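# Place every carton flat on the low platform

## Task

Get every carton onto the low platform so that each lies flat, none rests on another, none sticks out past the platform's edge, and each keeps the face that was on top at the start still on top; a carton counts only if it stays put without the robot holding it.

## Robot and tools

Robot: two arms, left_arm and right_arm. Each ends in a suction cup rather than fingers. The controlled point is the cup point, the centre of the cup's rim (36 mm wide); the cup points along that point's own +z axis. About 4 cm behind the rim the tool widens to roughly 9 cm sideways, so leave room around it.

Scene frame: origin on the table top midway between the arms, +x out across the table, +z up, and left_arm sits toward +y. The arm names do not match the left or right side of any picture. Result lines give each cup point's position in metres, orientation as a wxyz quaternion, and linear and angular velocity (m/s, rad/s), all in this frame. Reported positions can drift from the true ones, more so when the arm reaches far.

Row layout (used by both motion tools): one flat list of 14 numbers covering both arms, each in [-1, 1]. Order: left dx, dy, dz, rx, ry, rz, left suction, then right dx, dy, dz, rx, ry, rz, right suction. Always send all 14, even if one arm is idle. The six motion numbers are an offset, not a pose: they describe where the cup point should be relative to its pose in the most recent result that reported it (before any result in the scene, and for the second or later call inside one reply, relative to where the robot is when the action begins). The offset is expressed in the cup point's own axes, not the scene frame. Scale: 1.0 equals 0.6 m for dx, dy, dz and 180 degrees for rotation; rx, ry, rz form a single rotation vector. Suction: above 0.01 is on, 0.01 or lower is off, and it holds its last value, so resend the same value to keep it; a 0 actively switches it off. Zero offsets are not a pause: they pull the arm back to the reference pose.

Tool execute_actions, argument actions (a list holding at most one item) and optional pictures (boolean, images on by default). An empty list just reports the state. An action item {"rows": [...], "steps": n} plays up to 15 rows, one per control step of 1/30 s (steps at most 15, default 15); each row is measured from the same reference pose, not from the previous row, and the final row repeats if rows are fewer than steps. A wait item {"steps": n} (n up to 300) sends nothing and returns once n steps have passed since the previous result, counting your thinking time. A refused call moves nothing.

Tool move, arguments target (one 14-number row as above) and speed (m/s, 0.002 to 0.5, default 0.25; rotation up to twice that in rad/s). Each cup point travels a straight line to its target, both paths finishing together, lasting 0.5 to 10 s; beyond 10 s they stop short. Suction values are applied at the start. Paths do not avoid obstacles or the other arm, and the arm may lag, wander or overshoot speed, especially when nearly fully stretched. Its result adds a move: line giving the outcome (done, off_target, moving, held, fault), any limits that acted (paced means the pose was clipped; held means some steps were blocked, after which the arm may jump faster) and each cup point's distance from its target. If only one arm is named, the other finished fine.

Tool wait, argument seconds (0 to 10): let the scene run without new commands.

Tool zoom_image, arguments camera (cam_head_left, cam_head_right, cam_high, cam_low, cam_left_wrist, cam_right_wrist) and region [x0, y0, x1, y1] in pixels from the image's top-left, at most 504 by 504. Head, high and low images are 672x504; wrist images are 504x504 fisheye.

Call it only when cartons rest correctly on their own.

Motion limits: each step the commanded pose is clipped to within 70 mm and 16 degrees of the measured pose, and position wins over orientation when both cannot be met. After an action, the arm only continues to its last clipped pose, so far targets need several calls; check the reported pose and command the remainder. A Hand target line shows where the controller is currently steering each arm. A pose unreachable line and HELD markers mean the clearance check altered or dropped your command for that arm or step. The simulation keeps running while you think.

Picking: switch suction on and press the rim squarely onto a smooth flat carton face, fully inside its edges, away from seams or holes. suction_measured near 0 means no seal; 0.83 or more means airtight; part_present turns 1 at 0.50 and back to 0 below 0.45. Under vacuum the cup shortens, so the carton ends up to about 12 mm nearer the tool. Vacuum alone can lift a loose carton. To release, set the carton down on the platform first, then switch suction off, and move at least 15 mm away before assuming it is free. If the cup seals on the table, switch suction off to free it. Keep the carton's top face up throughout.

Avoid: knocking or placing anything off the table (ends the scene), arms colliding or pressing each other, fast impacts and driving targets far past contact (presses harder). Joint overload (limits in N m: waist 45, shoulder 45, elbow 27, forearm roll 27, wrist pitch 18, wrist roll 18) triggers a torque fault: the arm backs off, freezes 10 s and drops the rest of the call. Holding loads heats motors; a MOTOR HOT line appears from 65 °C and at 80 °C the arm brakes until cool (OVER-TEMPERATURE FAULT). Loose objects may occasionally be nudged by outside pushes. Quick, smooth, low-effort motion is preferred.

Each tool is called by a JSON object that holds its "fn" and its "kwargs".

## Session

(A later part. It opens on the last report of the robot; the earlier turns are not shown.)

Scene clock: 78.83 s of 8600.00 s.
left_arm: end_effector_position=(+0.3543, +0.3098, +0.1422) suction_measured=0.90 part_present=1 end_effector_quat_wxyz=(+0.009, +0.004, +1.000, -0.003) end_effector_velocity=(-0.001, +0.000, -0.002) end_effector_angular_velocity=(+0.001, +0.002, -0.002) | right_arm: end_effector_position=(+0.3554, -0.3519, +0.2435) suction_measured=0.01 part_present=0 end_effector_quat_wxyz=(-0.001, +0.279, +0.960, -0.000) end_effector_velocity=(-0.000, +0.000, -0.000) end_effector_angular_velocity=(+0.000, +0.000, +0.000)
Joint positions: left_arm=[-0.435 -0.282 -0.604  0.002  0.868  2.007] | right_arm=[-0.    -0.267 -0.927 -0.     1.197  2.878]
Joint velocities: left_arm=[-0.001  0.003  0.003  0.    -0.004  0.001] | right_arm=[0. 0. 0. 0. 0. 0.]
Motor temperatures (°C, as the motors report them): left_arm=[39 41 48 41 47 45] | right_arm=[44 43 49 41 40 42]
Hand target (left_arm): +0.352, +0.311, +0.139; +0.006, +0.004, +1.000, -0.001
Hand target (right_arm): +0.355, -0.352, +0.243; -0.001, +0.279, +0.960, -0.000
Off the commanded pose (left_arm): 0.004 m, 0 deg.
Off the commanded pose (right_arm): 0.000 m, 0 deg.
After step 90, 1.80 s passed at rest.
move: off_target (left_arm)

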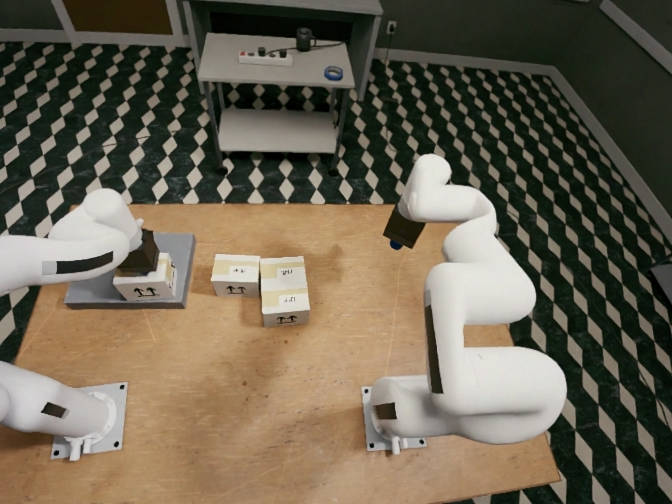

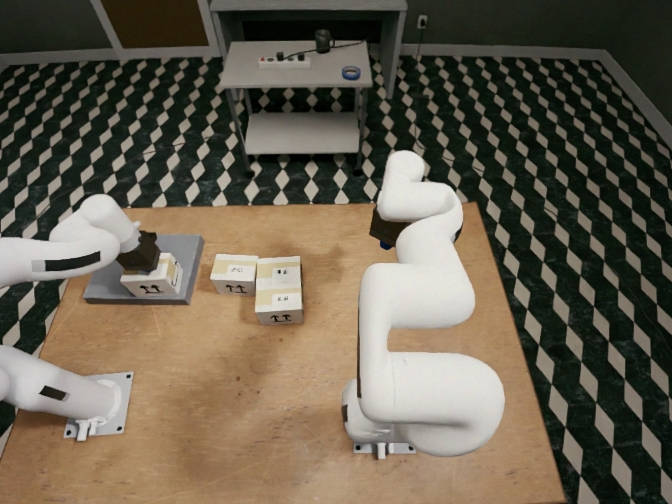

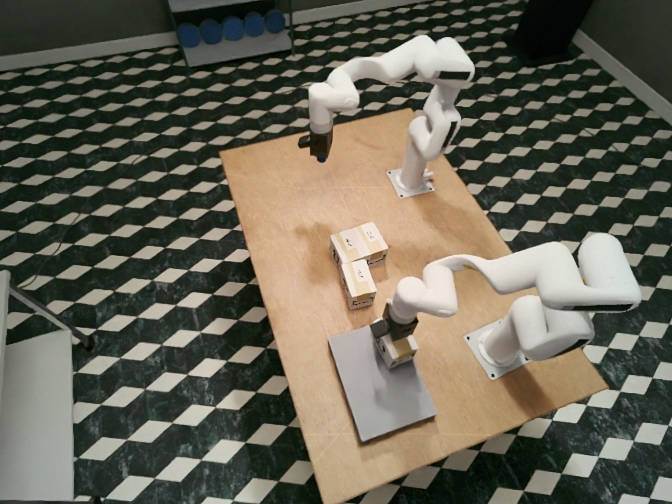

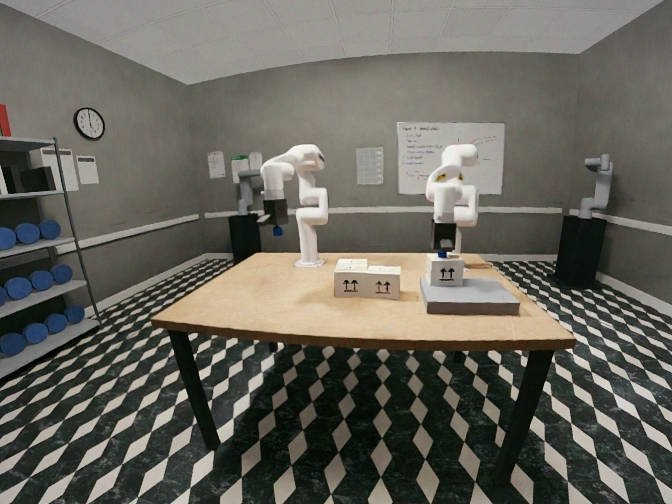

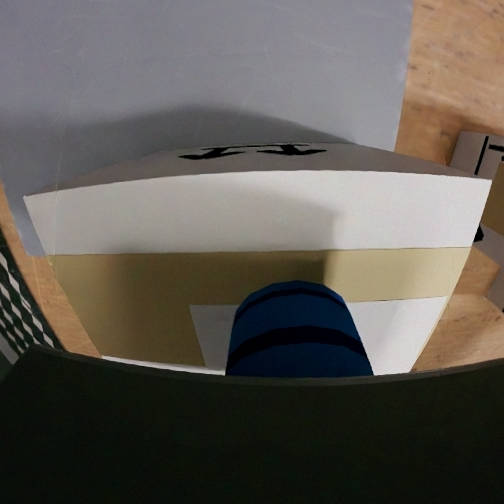

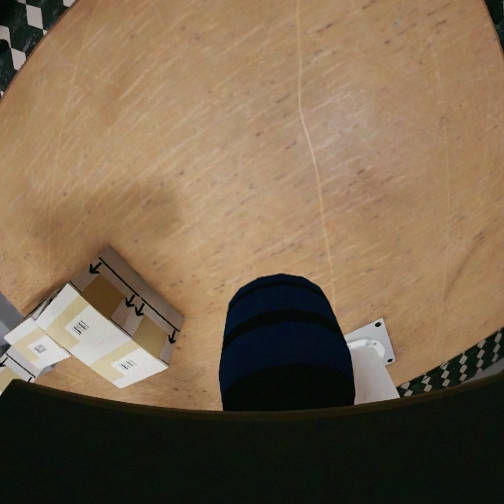

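{"fn": "execute_actions", "kwargs": {"actions": [{"rows":[[0,0,0,0,0,0,0,0,0,0,0,0,0,0]],"steps":12}], "pictures": false}}

{"fn": "move", "kwargs": {"target": [0,0,-0.07,0,0,0,0,0,0,0,0,0,0,0], "speed": 0.15}}

{"fn": "move", "kwargs": {"target": [0.012,-0.432,0.07,0,0,0,0,0,0,0,0,0,0,0]}}

Scene clock: 87.27 s of 8600.00 s.
left_arm: end_effector_position=(+0.3543, +0.3098, +0.1421) suction_measured=0.00 part_present=0 end_effector_quat_wxyz=(+0.009, +0.004, +1.000, -0.003) end_effector_velocity=(-0.000, +0.000, -0.000) end_effector_angular_velocity=(+0.000, +0.001, +0.000) | right_arm: end_effector_position=(+0.3554, -0.3519, +0.2435) suction_measured=0.01 part_present=0 end_effector_quat_wxyz=(-0.001, +0.279, +0.960, -0.000) end_effector_velocity=(-0.000, +0.000, +0.000) end_effector_angular_velocity=(-0.000, +0.000, +0.001)
Joint positions: left_arm=[-0.435 -0.282 -0.604  0.002  0.868  2.007] | right_arm=[-0.    -0.267 -0.927 -0.     1.197  2.878]
Joint velocities: left_arm=[-0.  0.  0.  0.  0. -0.] | right_arm=[ 0.    -0.     0.    -0.     0.    -0.001]
Motor temperatures (°C, as the motors report them): left_arm=[39 41 45 41 47 45] | right_arm=[44 44 50 41 40 42]
Hand target (left_arm): +0.354, +0.310, +0.142; +0.009, +0.004, +1.000, -0.003
Hand target (right_arm): +0.355, -0.352, +0.243; -0.001, +0.279, +0.960, -0.000
Off the commanded pose (left_arm): 0.000 m, 0 deg.
Off the commanded pose (right_arm): 0.000 m, 0 deg.
Steps of this call (steps 1 to 90: nothing new was sent; then 5.03 s passed at rest; steps 91 to 102: all 12 steps of this action). Readings (end_effector_position | what the end effector reports):
91: left_arm (+0.3541, +0.3099, +0.1415) | right_arm (+0.3554, -0.3519, +0.2435) | left_arm suction_measured=0.85 part_present=1 | right_arm suction_measured=0.01 part_present=0
92: left_arm (+0.3543, +0.3098, +0.1419) | right_arm (+0.3554, -0.3519, +0.2435) | left_arm suction_measured=0.44 part_present=0 | right_arm suction_measured=0.01 part_present=0
94: left_arm (+0.3543, +0.3098, +0.1421) | right_arm (+0.3554, -0.3519, +0.2435) | left_arm suction_measured=0.00 part_present=0 | right_arm suction_measured=0.01 part_present=0
98: left_arm (+0.3543, +0.3098, +0.1421) | right_arm (+0.3554, -0.3519, +0.2435) | left_arm suction_measured=0.00 part_present=0 | right_arm suction_measured=0.01 part_present=0
102: the state above

Scene clock: 88.30 s of 8600.00 s.
left_arm: end_effector_position=(+0.3533, +0.3103, +0.1835) suction_measured=0.00 part_present=0 end_effector_quat_wxyz=(+0.008, +0.003, +1.000, -0.002) end_effector_velocity=(+0.002, -0.001, +0.004) end_effector_angular_velocity=(-0.003, -0.009, -0.001) | right_arm: end_effector_position=(+0.3554, -0.3519, +0.2435) suction_measured=0.01 part_present=0 end_effector_quat_wxyz=(-0.001, +0.279, +0.960, -0.000) end_effector_velocity=(-0.000, -0.000, -0.000) end_effector_angular_velocity=(+0.000, +0.000, -0.000)
Joint positions: left_arm=[-0.435 -0.348 -0.674  0.002  1.005  2.007] | right_arm=[-0.    -0.267 -0.927 -0.     1.197  2.878]
Joint velocities: left_arm=[-0.001 -0.005 -0.007 -0.     0.002 -0.   ] | right_arm=[-0. -0. -0.  0.  0.  0.]
Motor temperatures (°C, as the motors report them): left_arm=[39 41 45 41 47 45] | right_arm=[44 44 50 41 40 42]
Hand target (left_arm): +0.354, +0.310, +0.184; +0.009, +0.003, +1.000, -0.003
Hand target (right_arm): +0.355, -0.352, +0.243; -0.001, +0.279, +0.960, -0.000
Off the commanded pose (left_arm): 0.001 m, 0 deg.
Off the commanded pose (right_arm): 0.000 m, 0 deg.
move: done

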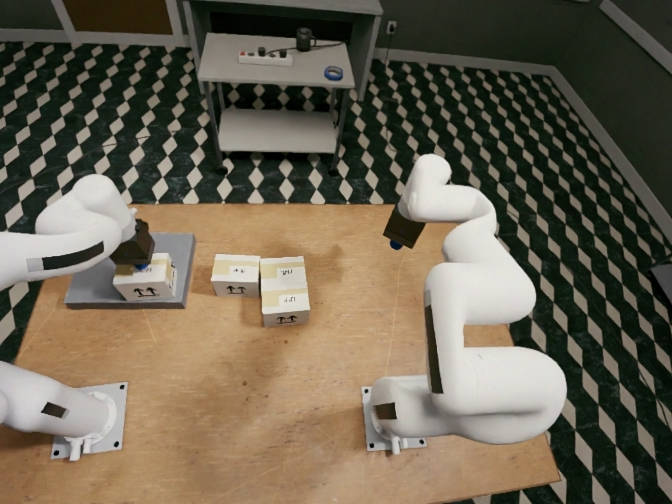

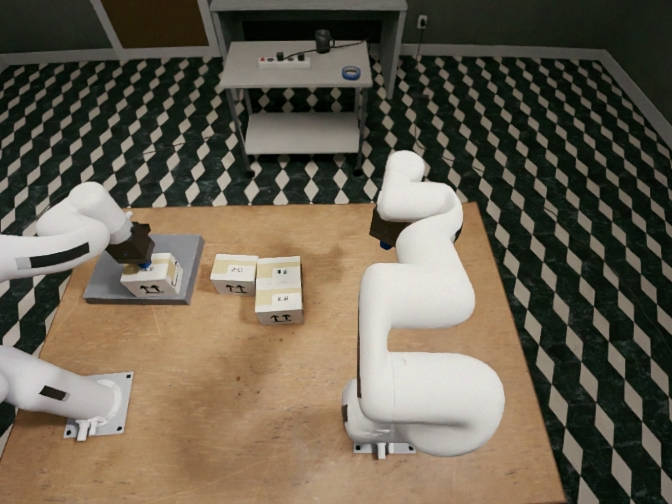

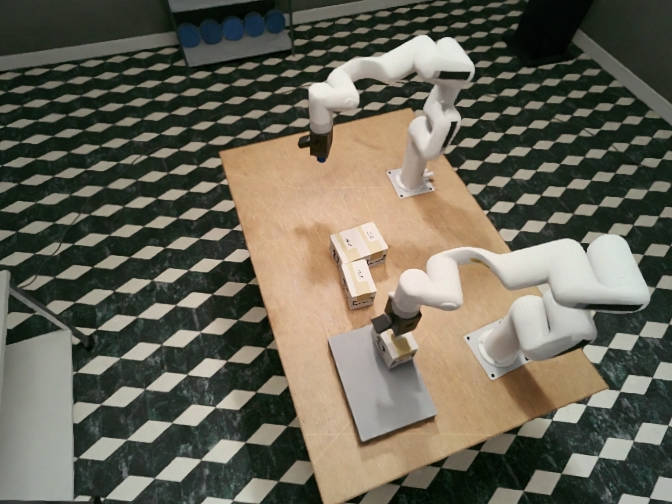

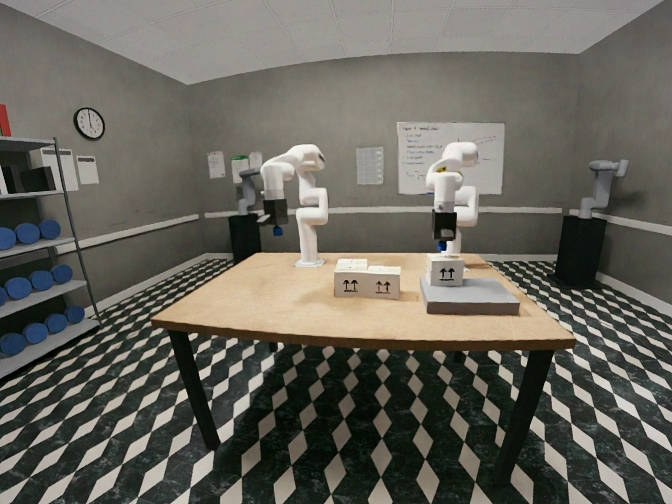

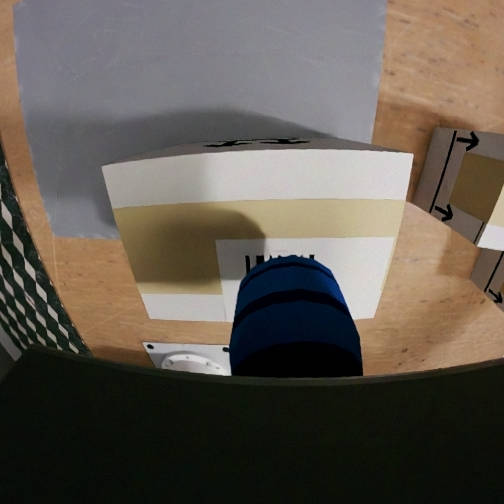

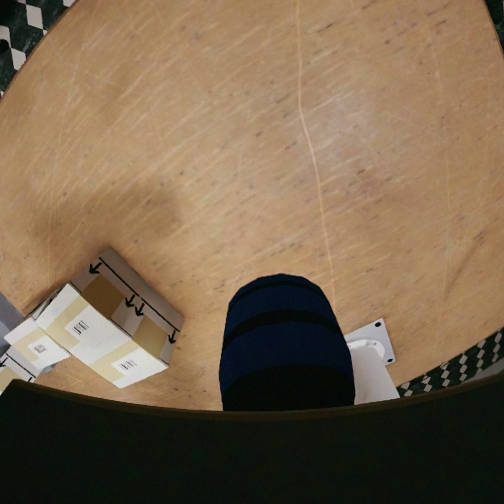

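Scene clock: 89.83 s of 8600.00 s.
left_arm: end_effector_position=(+0.3444, +0.0501, +0.1431) suction_measured=0.00 part_present=0 end_effector_quat_wxyz=(+0.008, +0.003, +1.000, -0.005) end_effector_velocity=(-0.001, -0.001, -0.002) end_effector_angular_velocity=(+0.004, +0.003, -0.002) | right_arm: end_effector_position=(+0.3554, -0.3519, +0.2435) suction_measured=0.01 part_present=0 end_effector_quat_wxyz=(-0.001, +0.279, +0.960, -0.000) end_effector_velocity=(-0.000, +0.000, -0.000) end_effector_angular_velocity=(+0.000, +0.001, -0.001)
Joint positions: left_arm=[-0.94   0.195 -1.146  0.007  0.934  1.498] | right_arm=[-0.    -0.267 -0.927 -0.     1.197  2.878]
Joint velocities: left_arm=[-0.003  0.006 -0.004  0.     0.003 -0.002] | right_arm=[ 0.     0.001 -0.     0.     0.     0.001]
Motor temperatures (°C, as the motors report them): left_arm=[39 41 45 41 47 45] | right_arm=[44 44 50 41 40 42]
Hand target (left_arm): +0.344, +0.050, +0.143; +0.008, +0.003, +1.000, -0.004
Hand target (right_arm): +0.355, -0.352, +0.243; -0.001, +0.279, +0.960, -0.000
Off the commanded pose (left_arm): 0.001 m, 0 deg.
Off the commanded pose (right_arm): 0.000 m, 0 deg.
move: done

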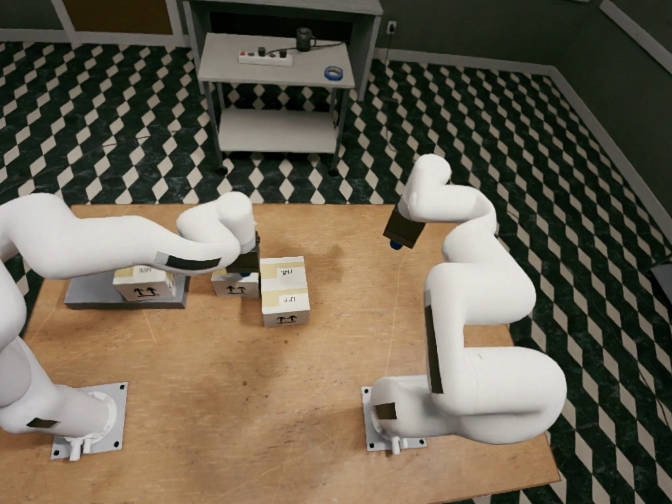

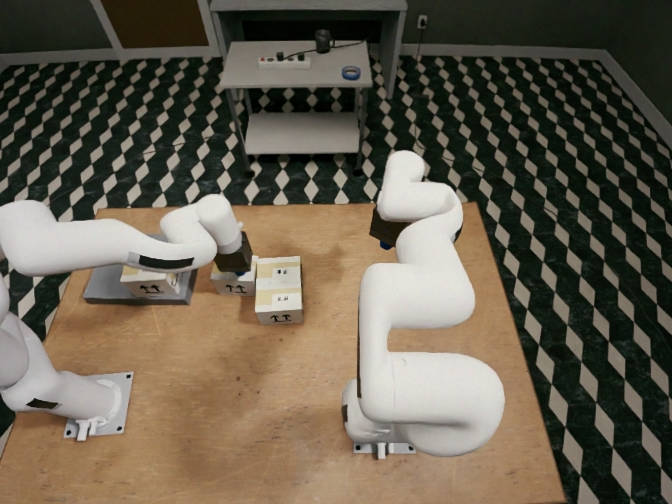

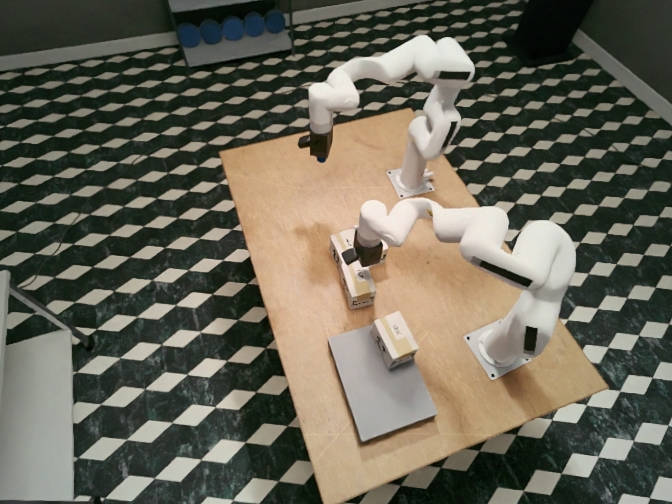

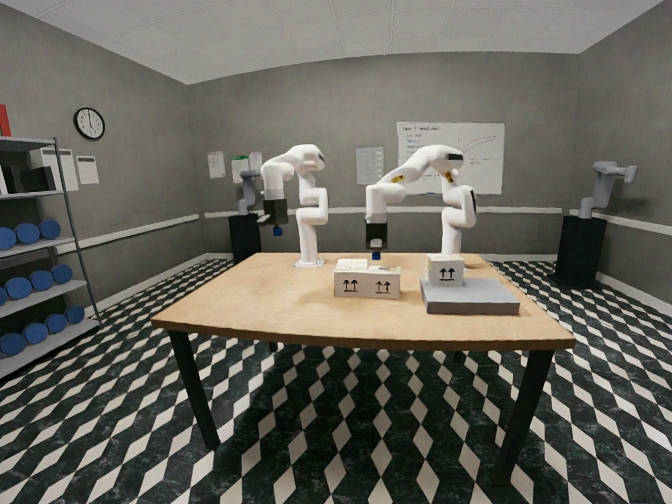

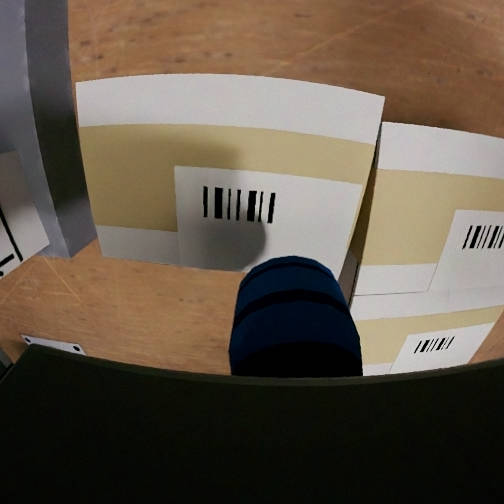

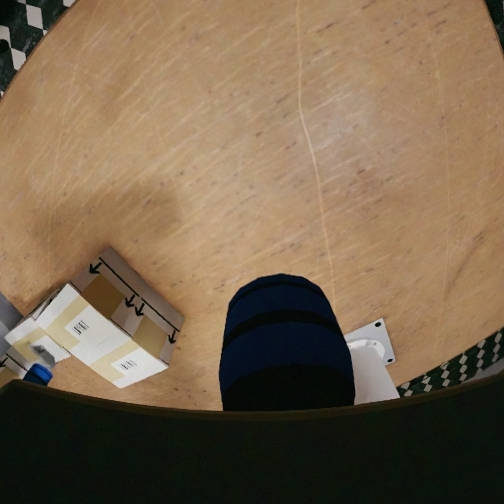

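{"fn": "move", "kwargs": {"target": [-0.05,0.023,0.045,0,0,0,0,0,0,0,0,0,0,0], "speed": 0.1}}

Scene clock: 94.33 s of 8600.00 s.
left_arm: end_effector_position=(+0.3749, +0.0633, +0.1166) suction_measured=0.00 part_present=0 end_effector_quat_wxyz=(+0.008, +0.003, +1.000, -0.005) end_effector_velocity=(+0.001, +0.001, -0.000) end_effector_angular_velocity=(-0.000, +0.000, +0.001) | right_arm: end_effector_position=(+0.3554, -0.3519, +0.2435) suction_measured=0.01 part_present=0 end_effector_quat_wxyz=(-0.001, +0.279, +0.960, -0.000) end_effector_velocity=(+0.000, -0.000, +0.000) end_effector_angular_velocity=(+0.000, -0.000, -0.000)
Joint positions: left_arm=[-0.879  0.267 -1.16   0.007  0.876  1.559] | right_arm=[-0.    -0.267 -0.927 -0.     1.197  2.878]
Joint velocities: left_arm=[ 0.002  0.     0.001 -0.    -0.001  0.001] | right_arm=[-0. -0. -0.  0.  0.  0.]
Motor temperatures (°C, as the motors report them): left_arm=[39 42 46 41 47 45] | right_arm=[44 44 50 41 40 42]
Hand target (left_arm): +0.375, +0.064, +0.116; +0.008, +0.003, +1.000, -0.004
Hand target (right_arm): +0.355, -0.352, +0.243; -0.001, +0.279, +0.960, -0.000
Off the commanded pose (left_arm): 0.000 m, 0 deg.
Off the commanded pose (right_arm): 0.000 m, 0 deg.
After step 90, 0.70 s passed at rest.
move: done

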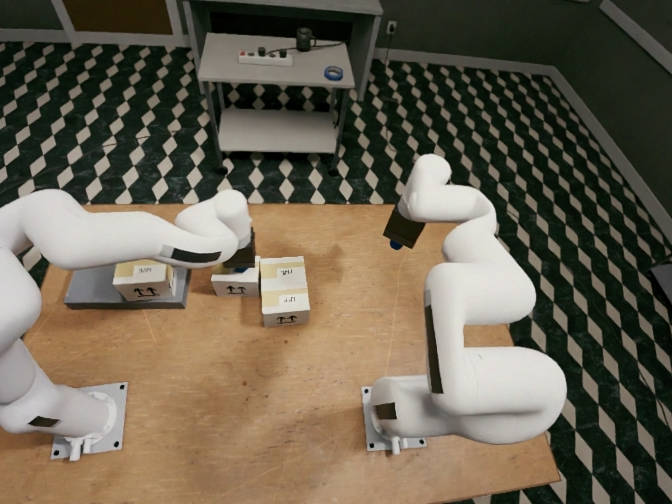

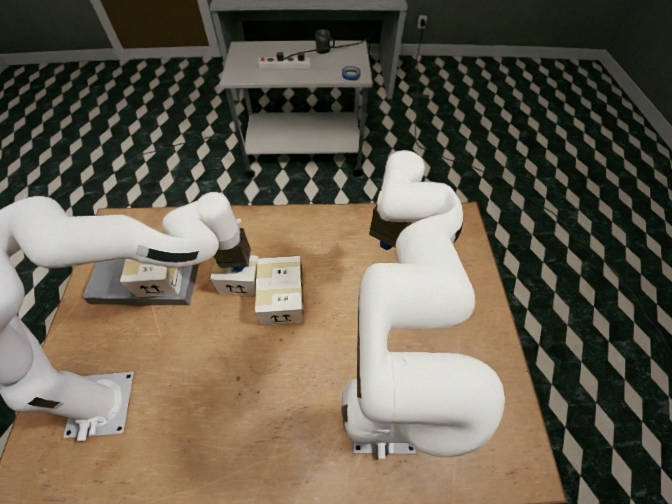

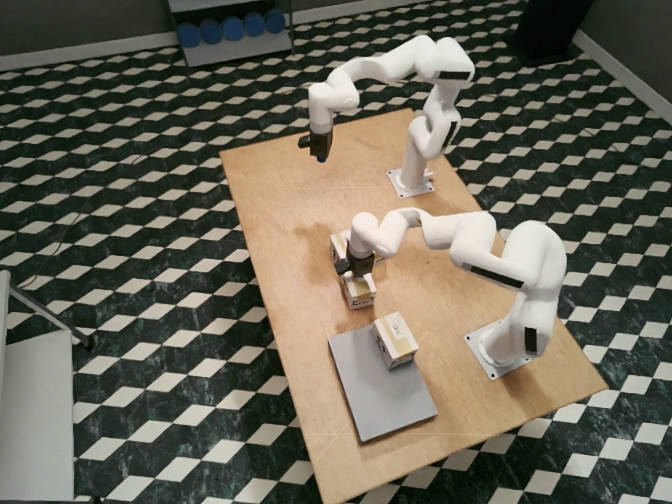

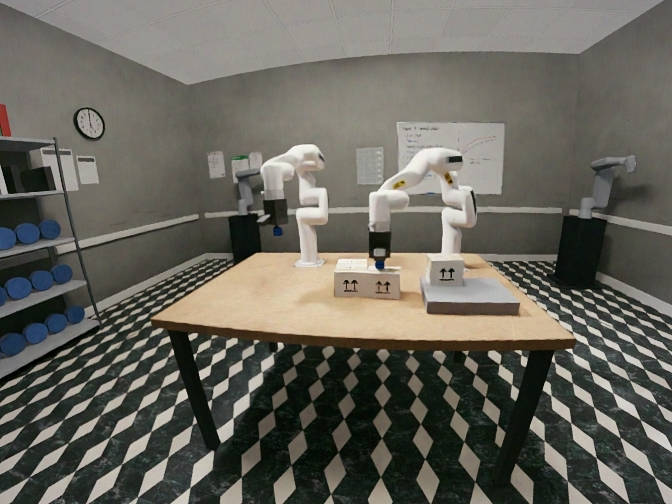

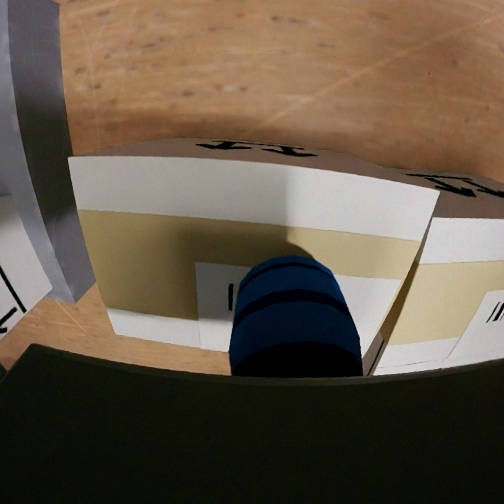

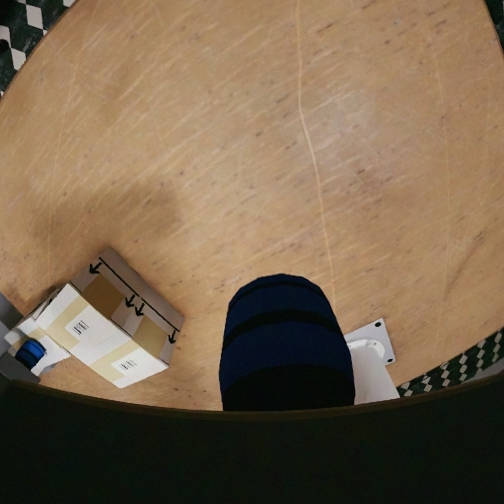

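{"fn": "move", "kwargs": {"target": [0.012,0,0.031,0,0,0,1,0,0,0,0,0,0,0], "speed": 0.04}}

{"fn": "move", "kwargs": {"target": [0,0,-0.15,0,0,0,1,0,0,0,0,0,0,0], "speed": 0.15}}

Scene clock: 98.17 s of 8600.00 s.
left_arm: end_effector_position=(+0.3680, +0.0631, +0.0981) suction_measured=0.89 part_present=1 end_effector_quat_wxyz=(+0.008, +0.003, +1.000, -0.005) end_effector_velocity=(+0.002, -0.002, +0.003) end_effector_angular_velocity=(-0.007, -0.006, +0.001) | right_arm: end_effector_position=(+0.3554, -0.3519, +0.2435) suction_measured=0.01 part_present=0 end_effector_quat_wxyz=(-0.001, +0.279, +0.960, -0.000) end_effector_velocity=(-0.000, -0.000, -0.000) end_effector_angular_velocity=(+0.000, +0.001, +0.001)
Joint positions: left_arm=[-0.889  0.282 -1.122  0.007  0.822  1.549] | right_arm=[-0.    -0.267 -0.927 -0.     1.197  2.878]
Joint velocities: left_arm=[ 0.    -0.003 -0.003 -0.    -0.003 -0.001] | right_arm=[-0.     0.    -0.    -0.     0.001 -0.001]
Motor temperatures (°C, as the motors report them): left_arm=[39 42 46 41 47 45] | right_arm=[44 44 50 41 40 42]
Hand target (left_arm): +0.368, +0.063, +0.098; +0.008, +0.003, +1.000, -0.005
Hand target (right_arm): +0.355, -0.352, +0.243; -0.001, +0.279, +0.960, -0.000
Off the commanded pose (left_arm): 0.000 m, 0 deg.
Off the commanded pose (right_arm): 0.000 m, 0 deg.
After step 90, 0.03 s passed at rest.
move: done

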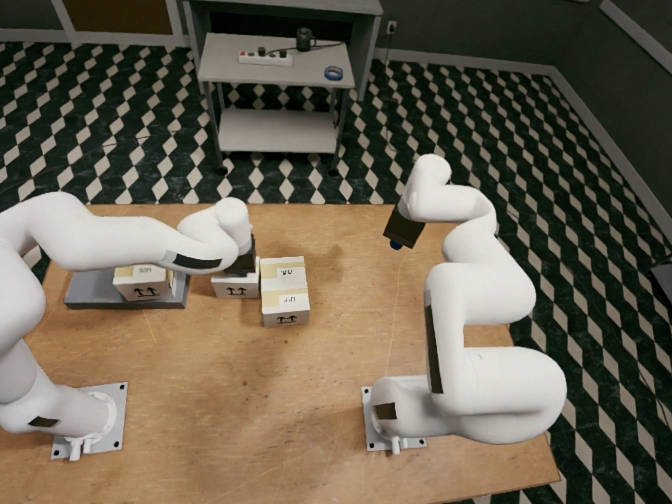

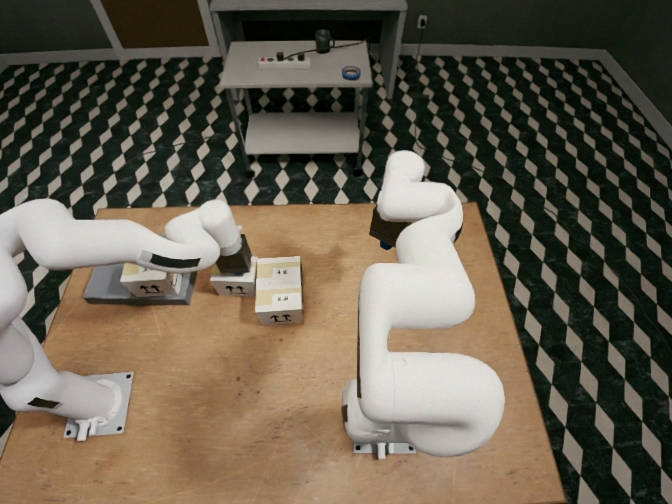

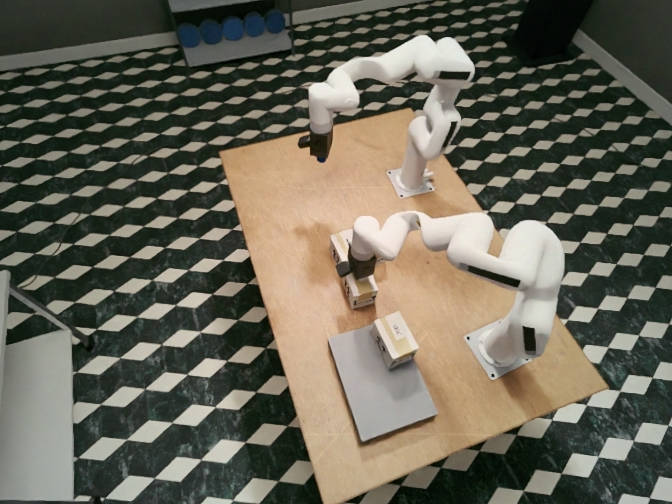

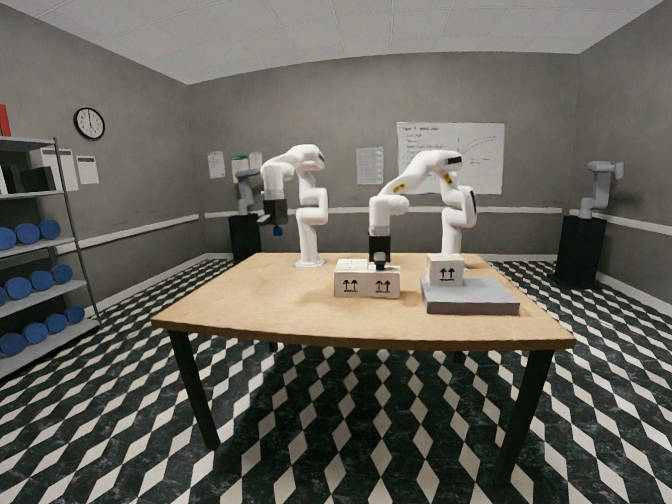

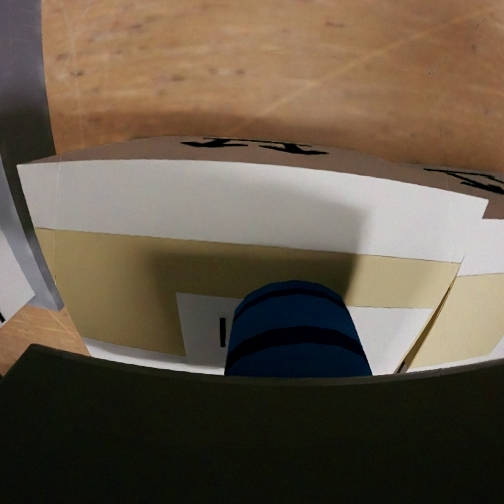

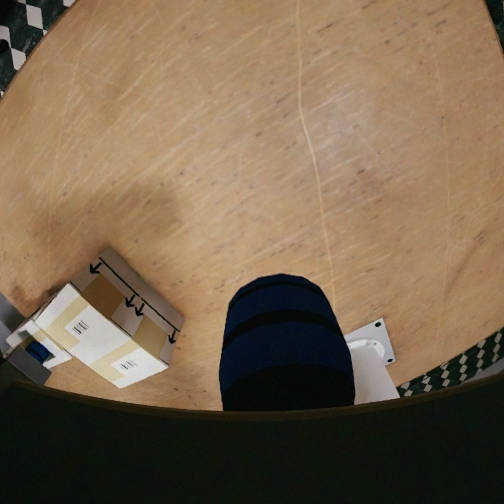

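Scene clock: 99.20 s of 8600.00 s.
left_arm: end_effector_position=(+0.3667, +0.0643, +0.1874) suction_measured=0.90 part_present=1 end_effector_quat_wxyz=(+0.008, +0.003, +1.000, -0.004) end_effector_velocity=(+0.003, -0.003, +0.007) end_effector_angular_velocity=(-0.012, -0.011, -0.000) | right_arm: end_effector_position=(+0.3554, -0.3519, +0.2435) suction_measured=0.01 part_present=0 end_effector_quat_wxyz=(-0.001, +0.279, +0.960, -0.000) end_effector_velocity=(-0.000, -0.000, +0.000) end_effector_angular_velocity=(-0.000, -0.000, +0.001)
Joint positions: left_arm=[-0.89   0.16  -1.233  0.006  1.057  1.549] | right_arm=[-0.    -0.267 -0.927 -0.     1.197  2.878]
Joint velocities: left_arm=[-0.    -0.006 -0.01  -0.     0.    -0.   ] | right_arm=[-0.    -0.    -0.    -0.     0.    -0.001]
Motor temperatures (°C, as the motors report them): left_arm=[39 42 46 41 47 45] | right_arm=[44 44 50 41 40 42]
Hand target (left_arm): +0.367, +0.064, +0.188; +0.008, +0.003, +1.000, -0.005
Hand target (right_arm): +0.355, -0.352, +0.243; -0.001, +0.279, +0.960, -0.000
Off the commanded pose (left_arm): 0.001 m, 0 deg.
Off the commanded pose (right_arm): 0.000 m, 0 deg.
move: done

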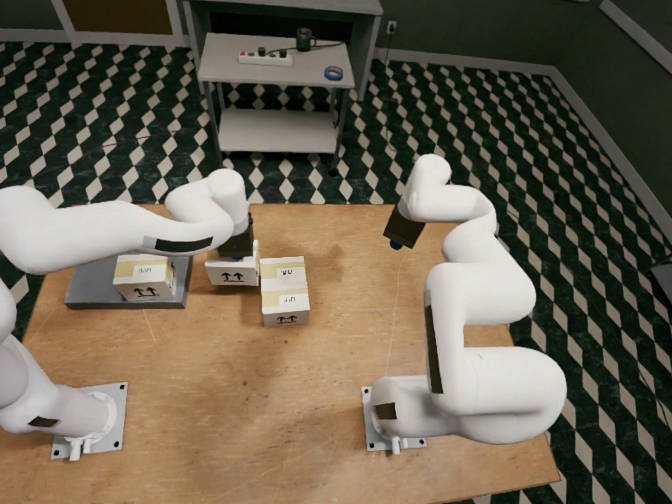

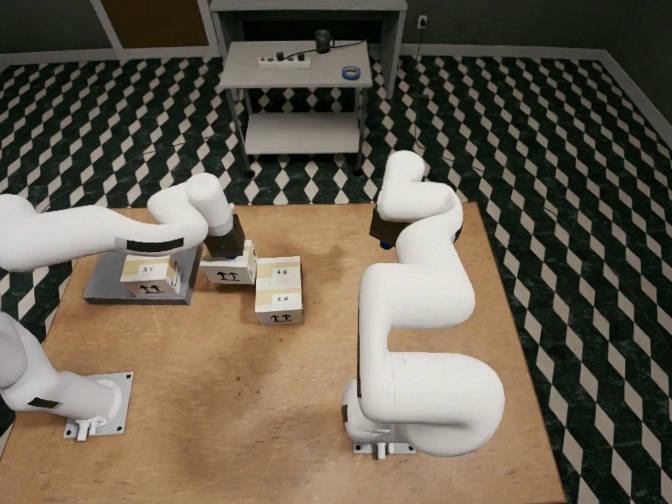

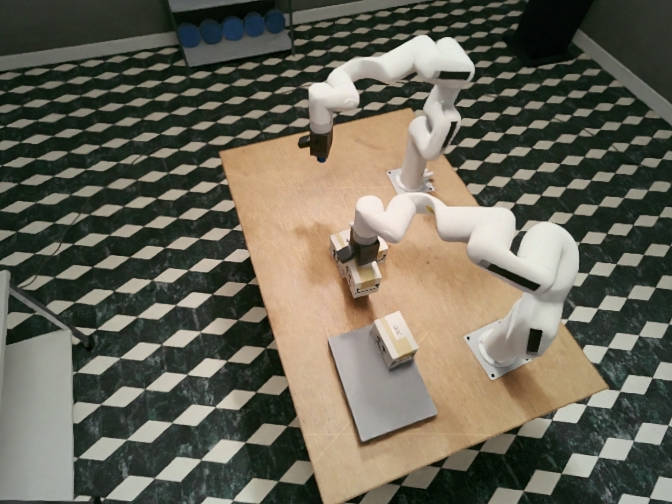

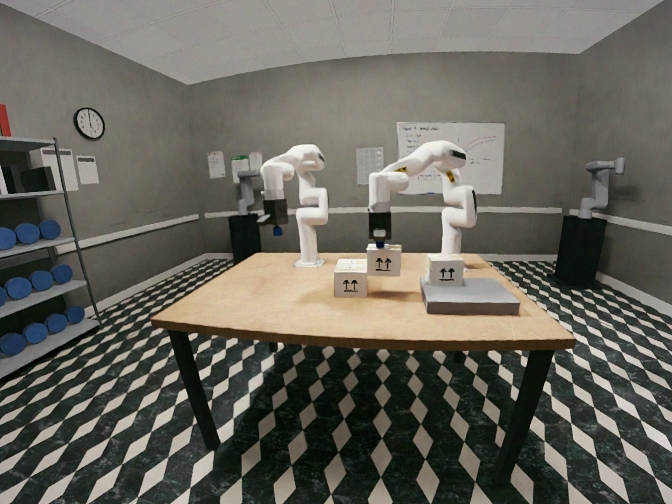

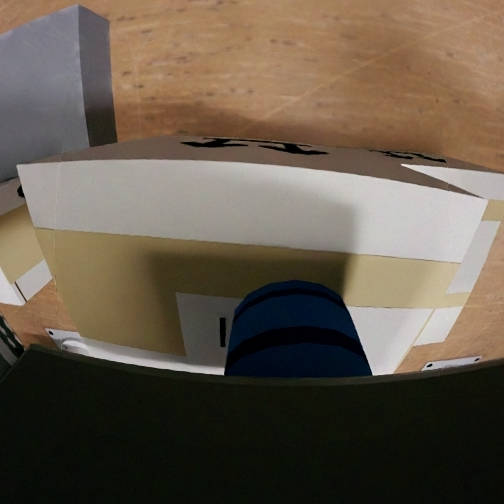

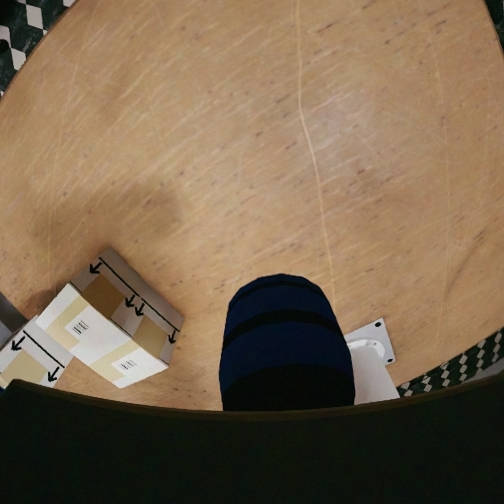

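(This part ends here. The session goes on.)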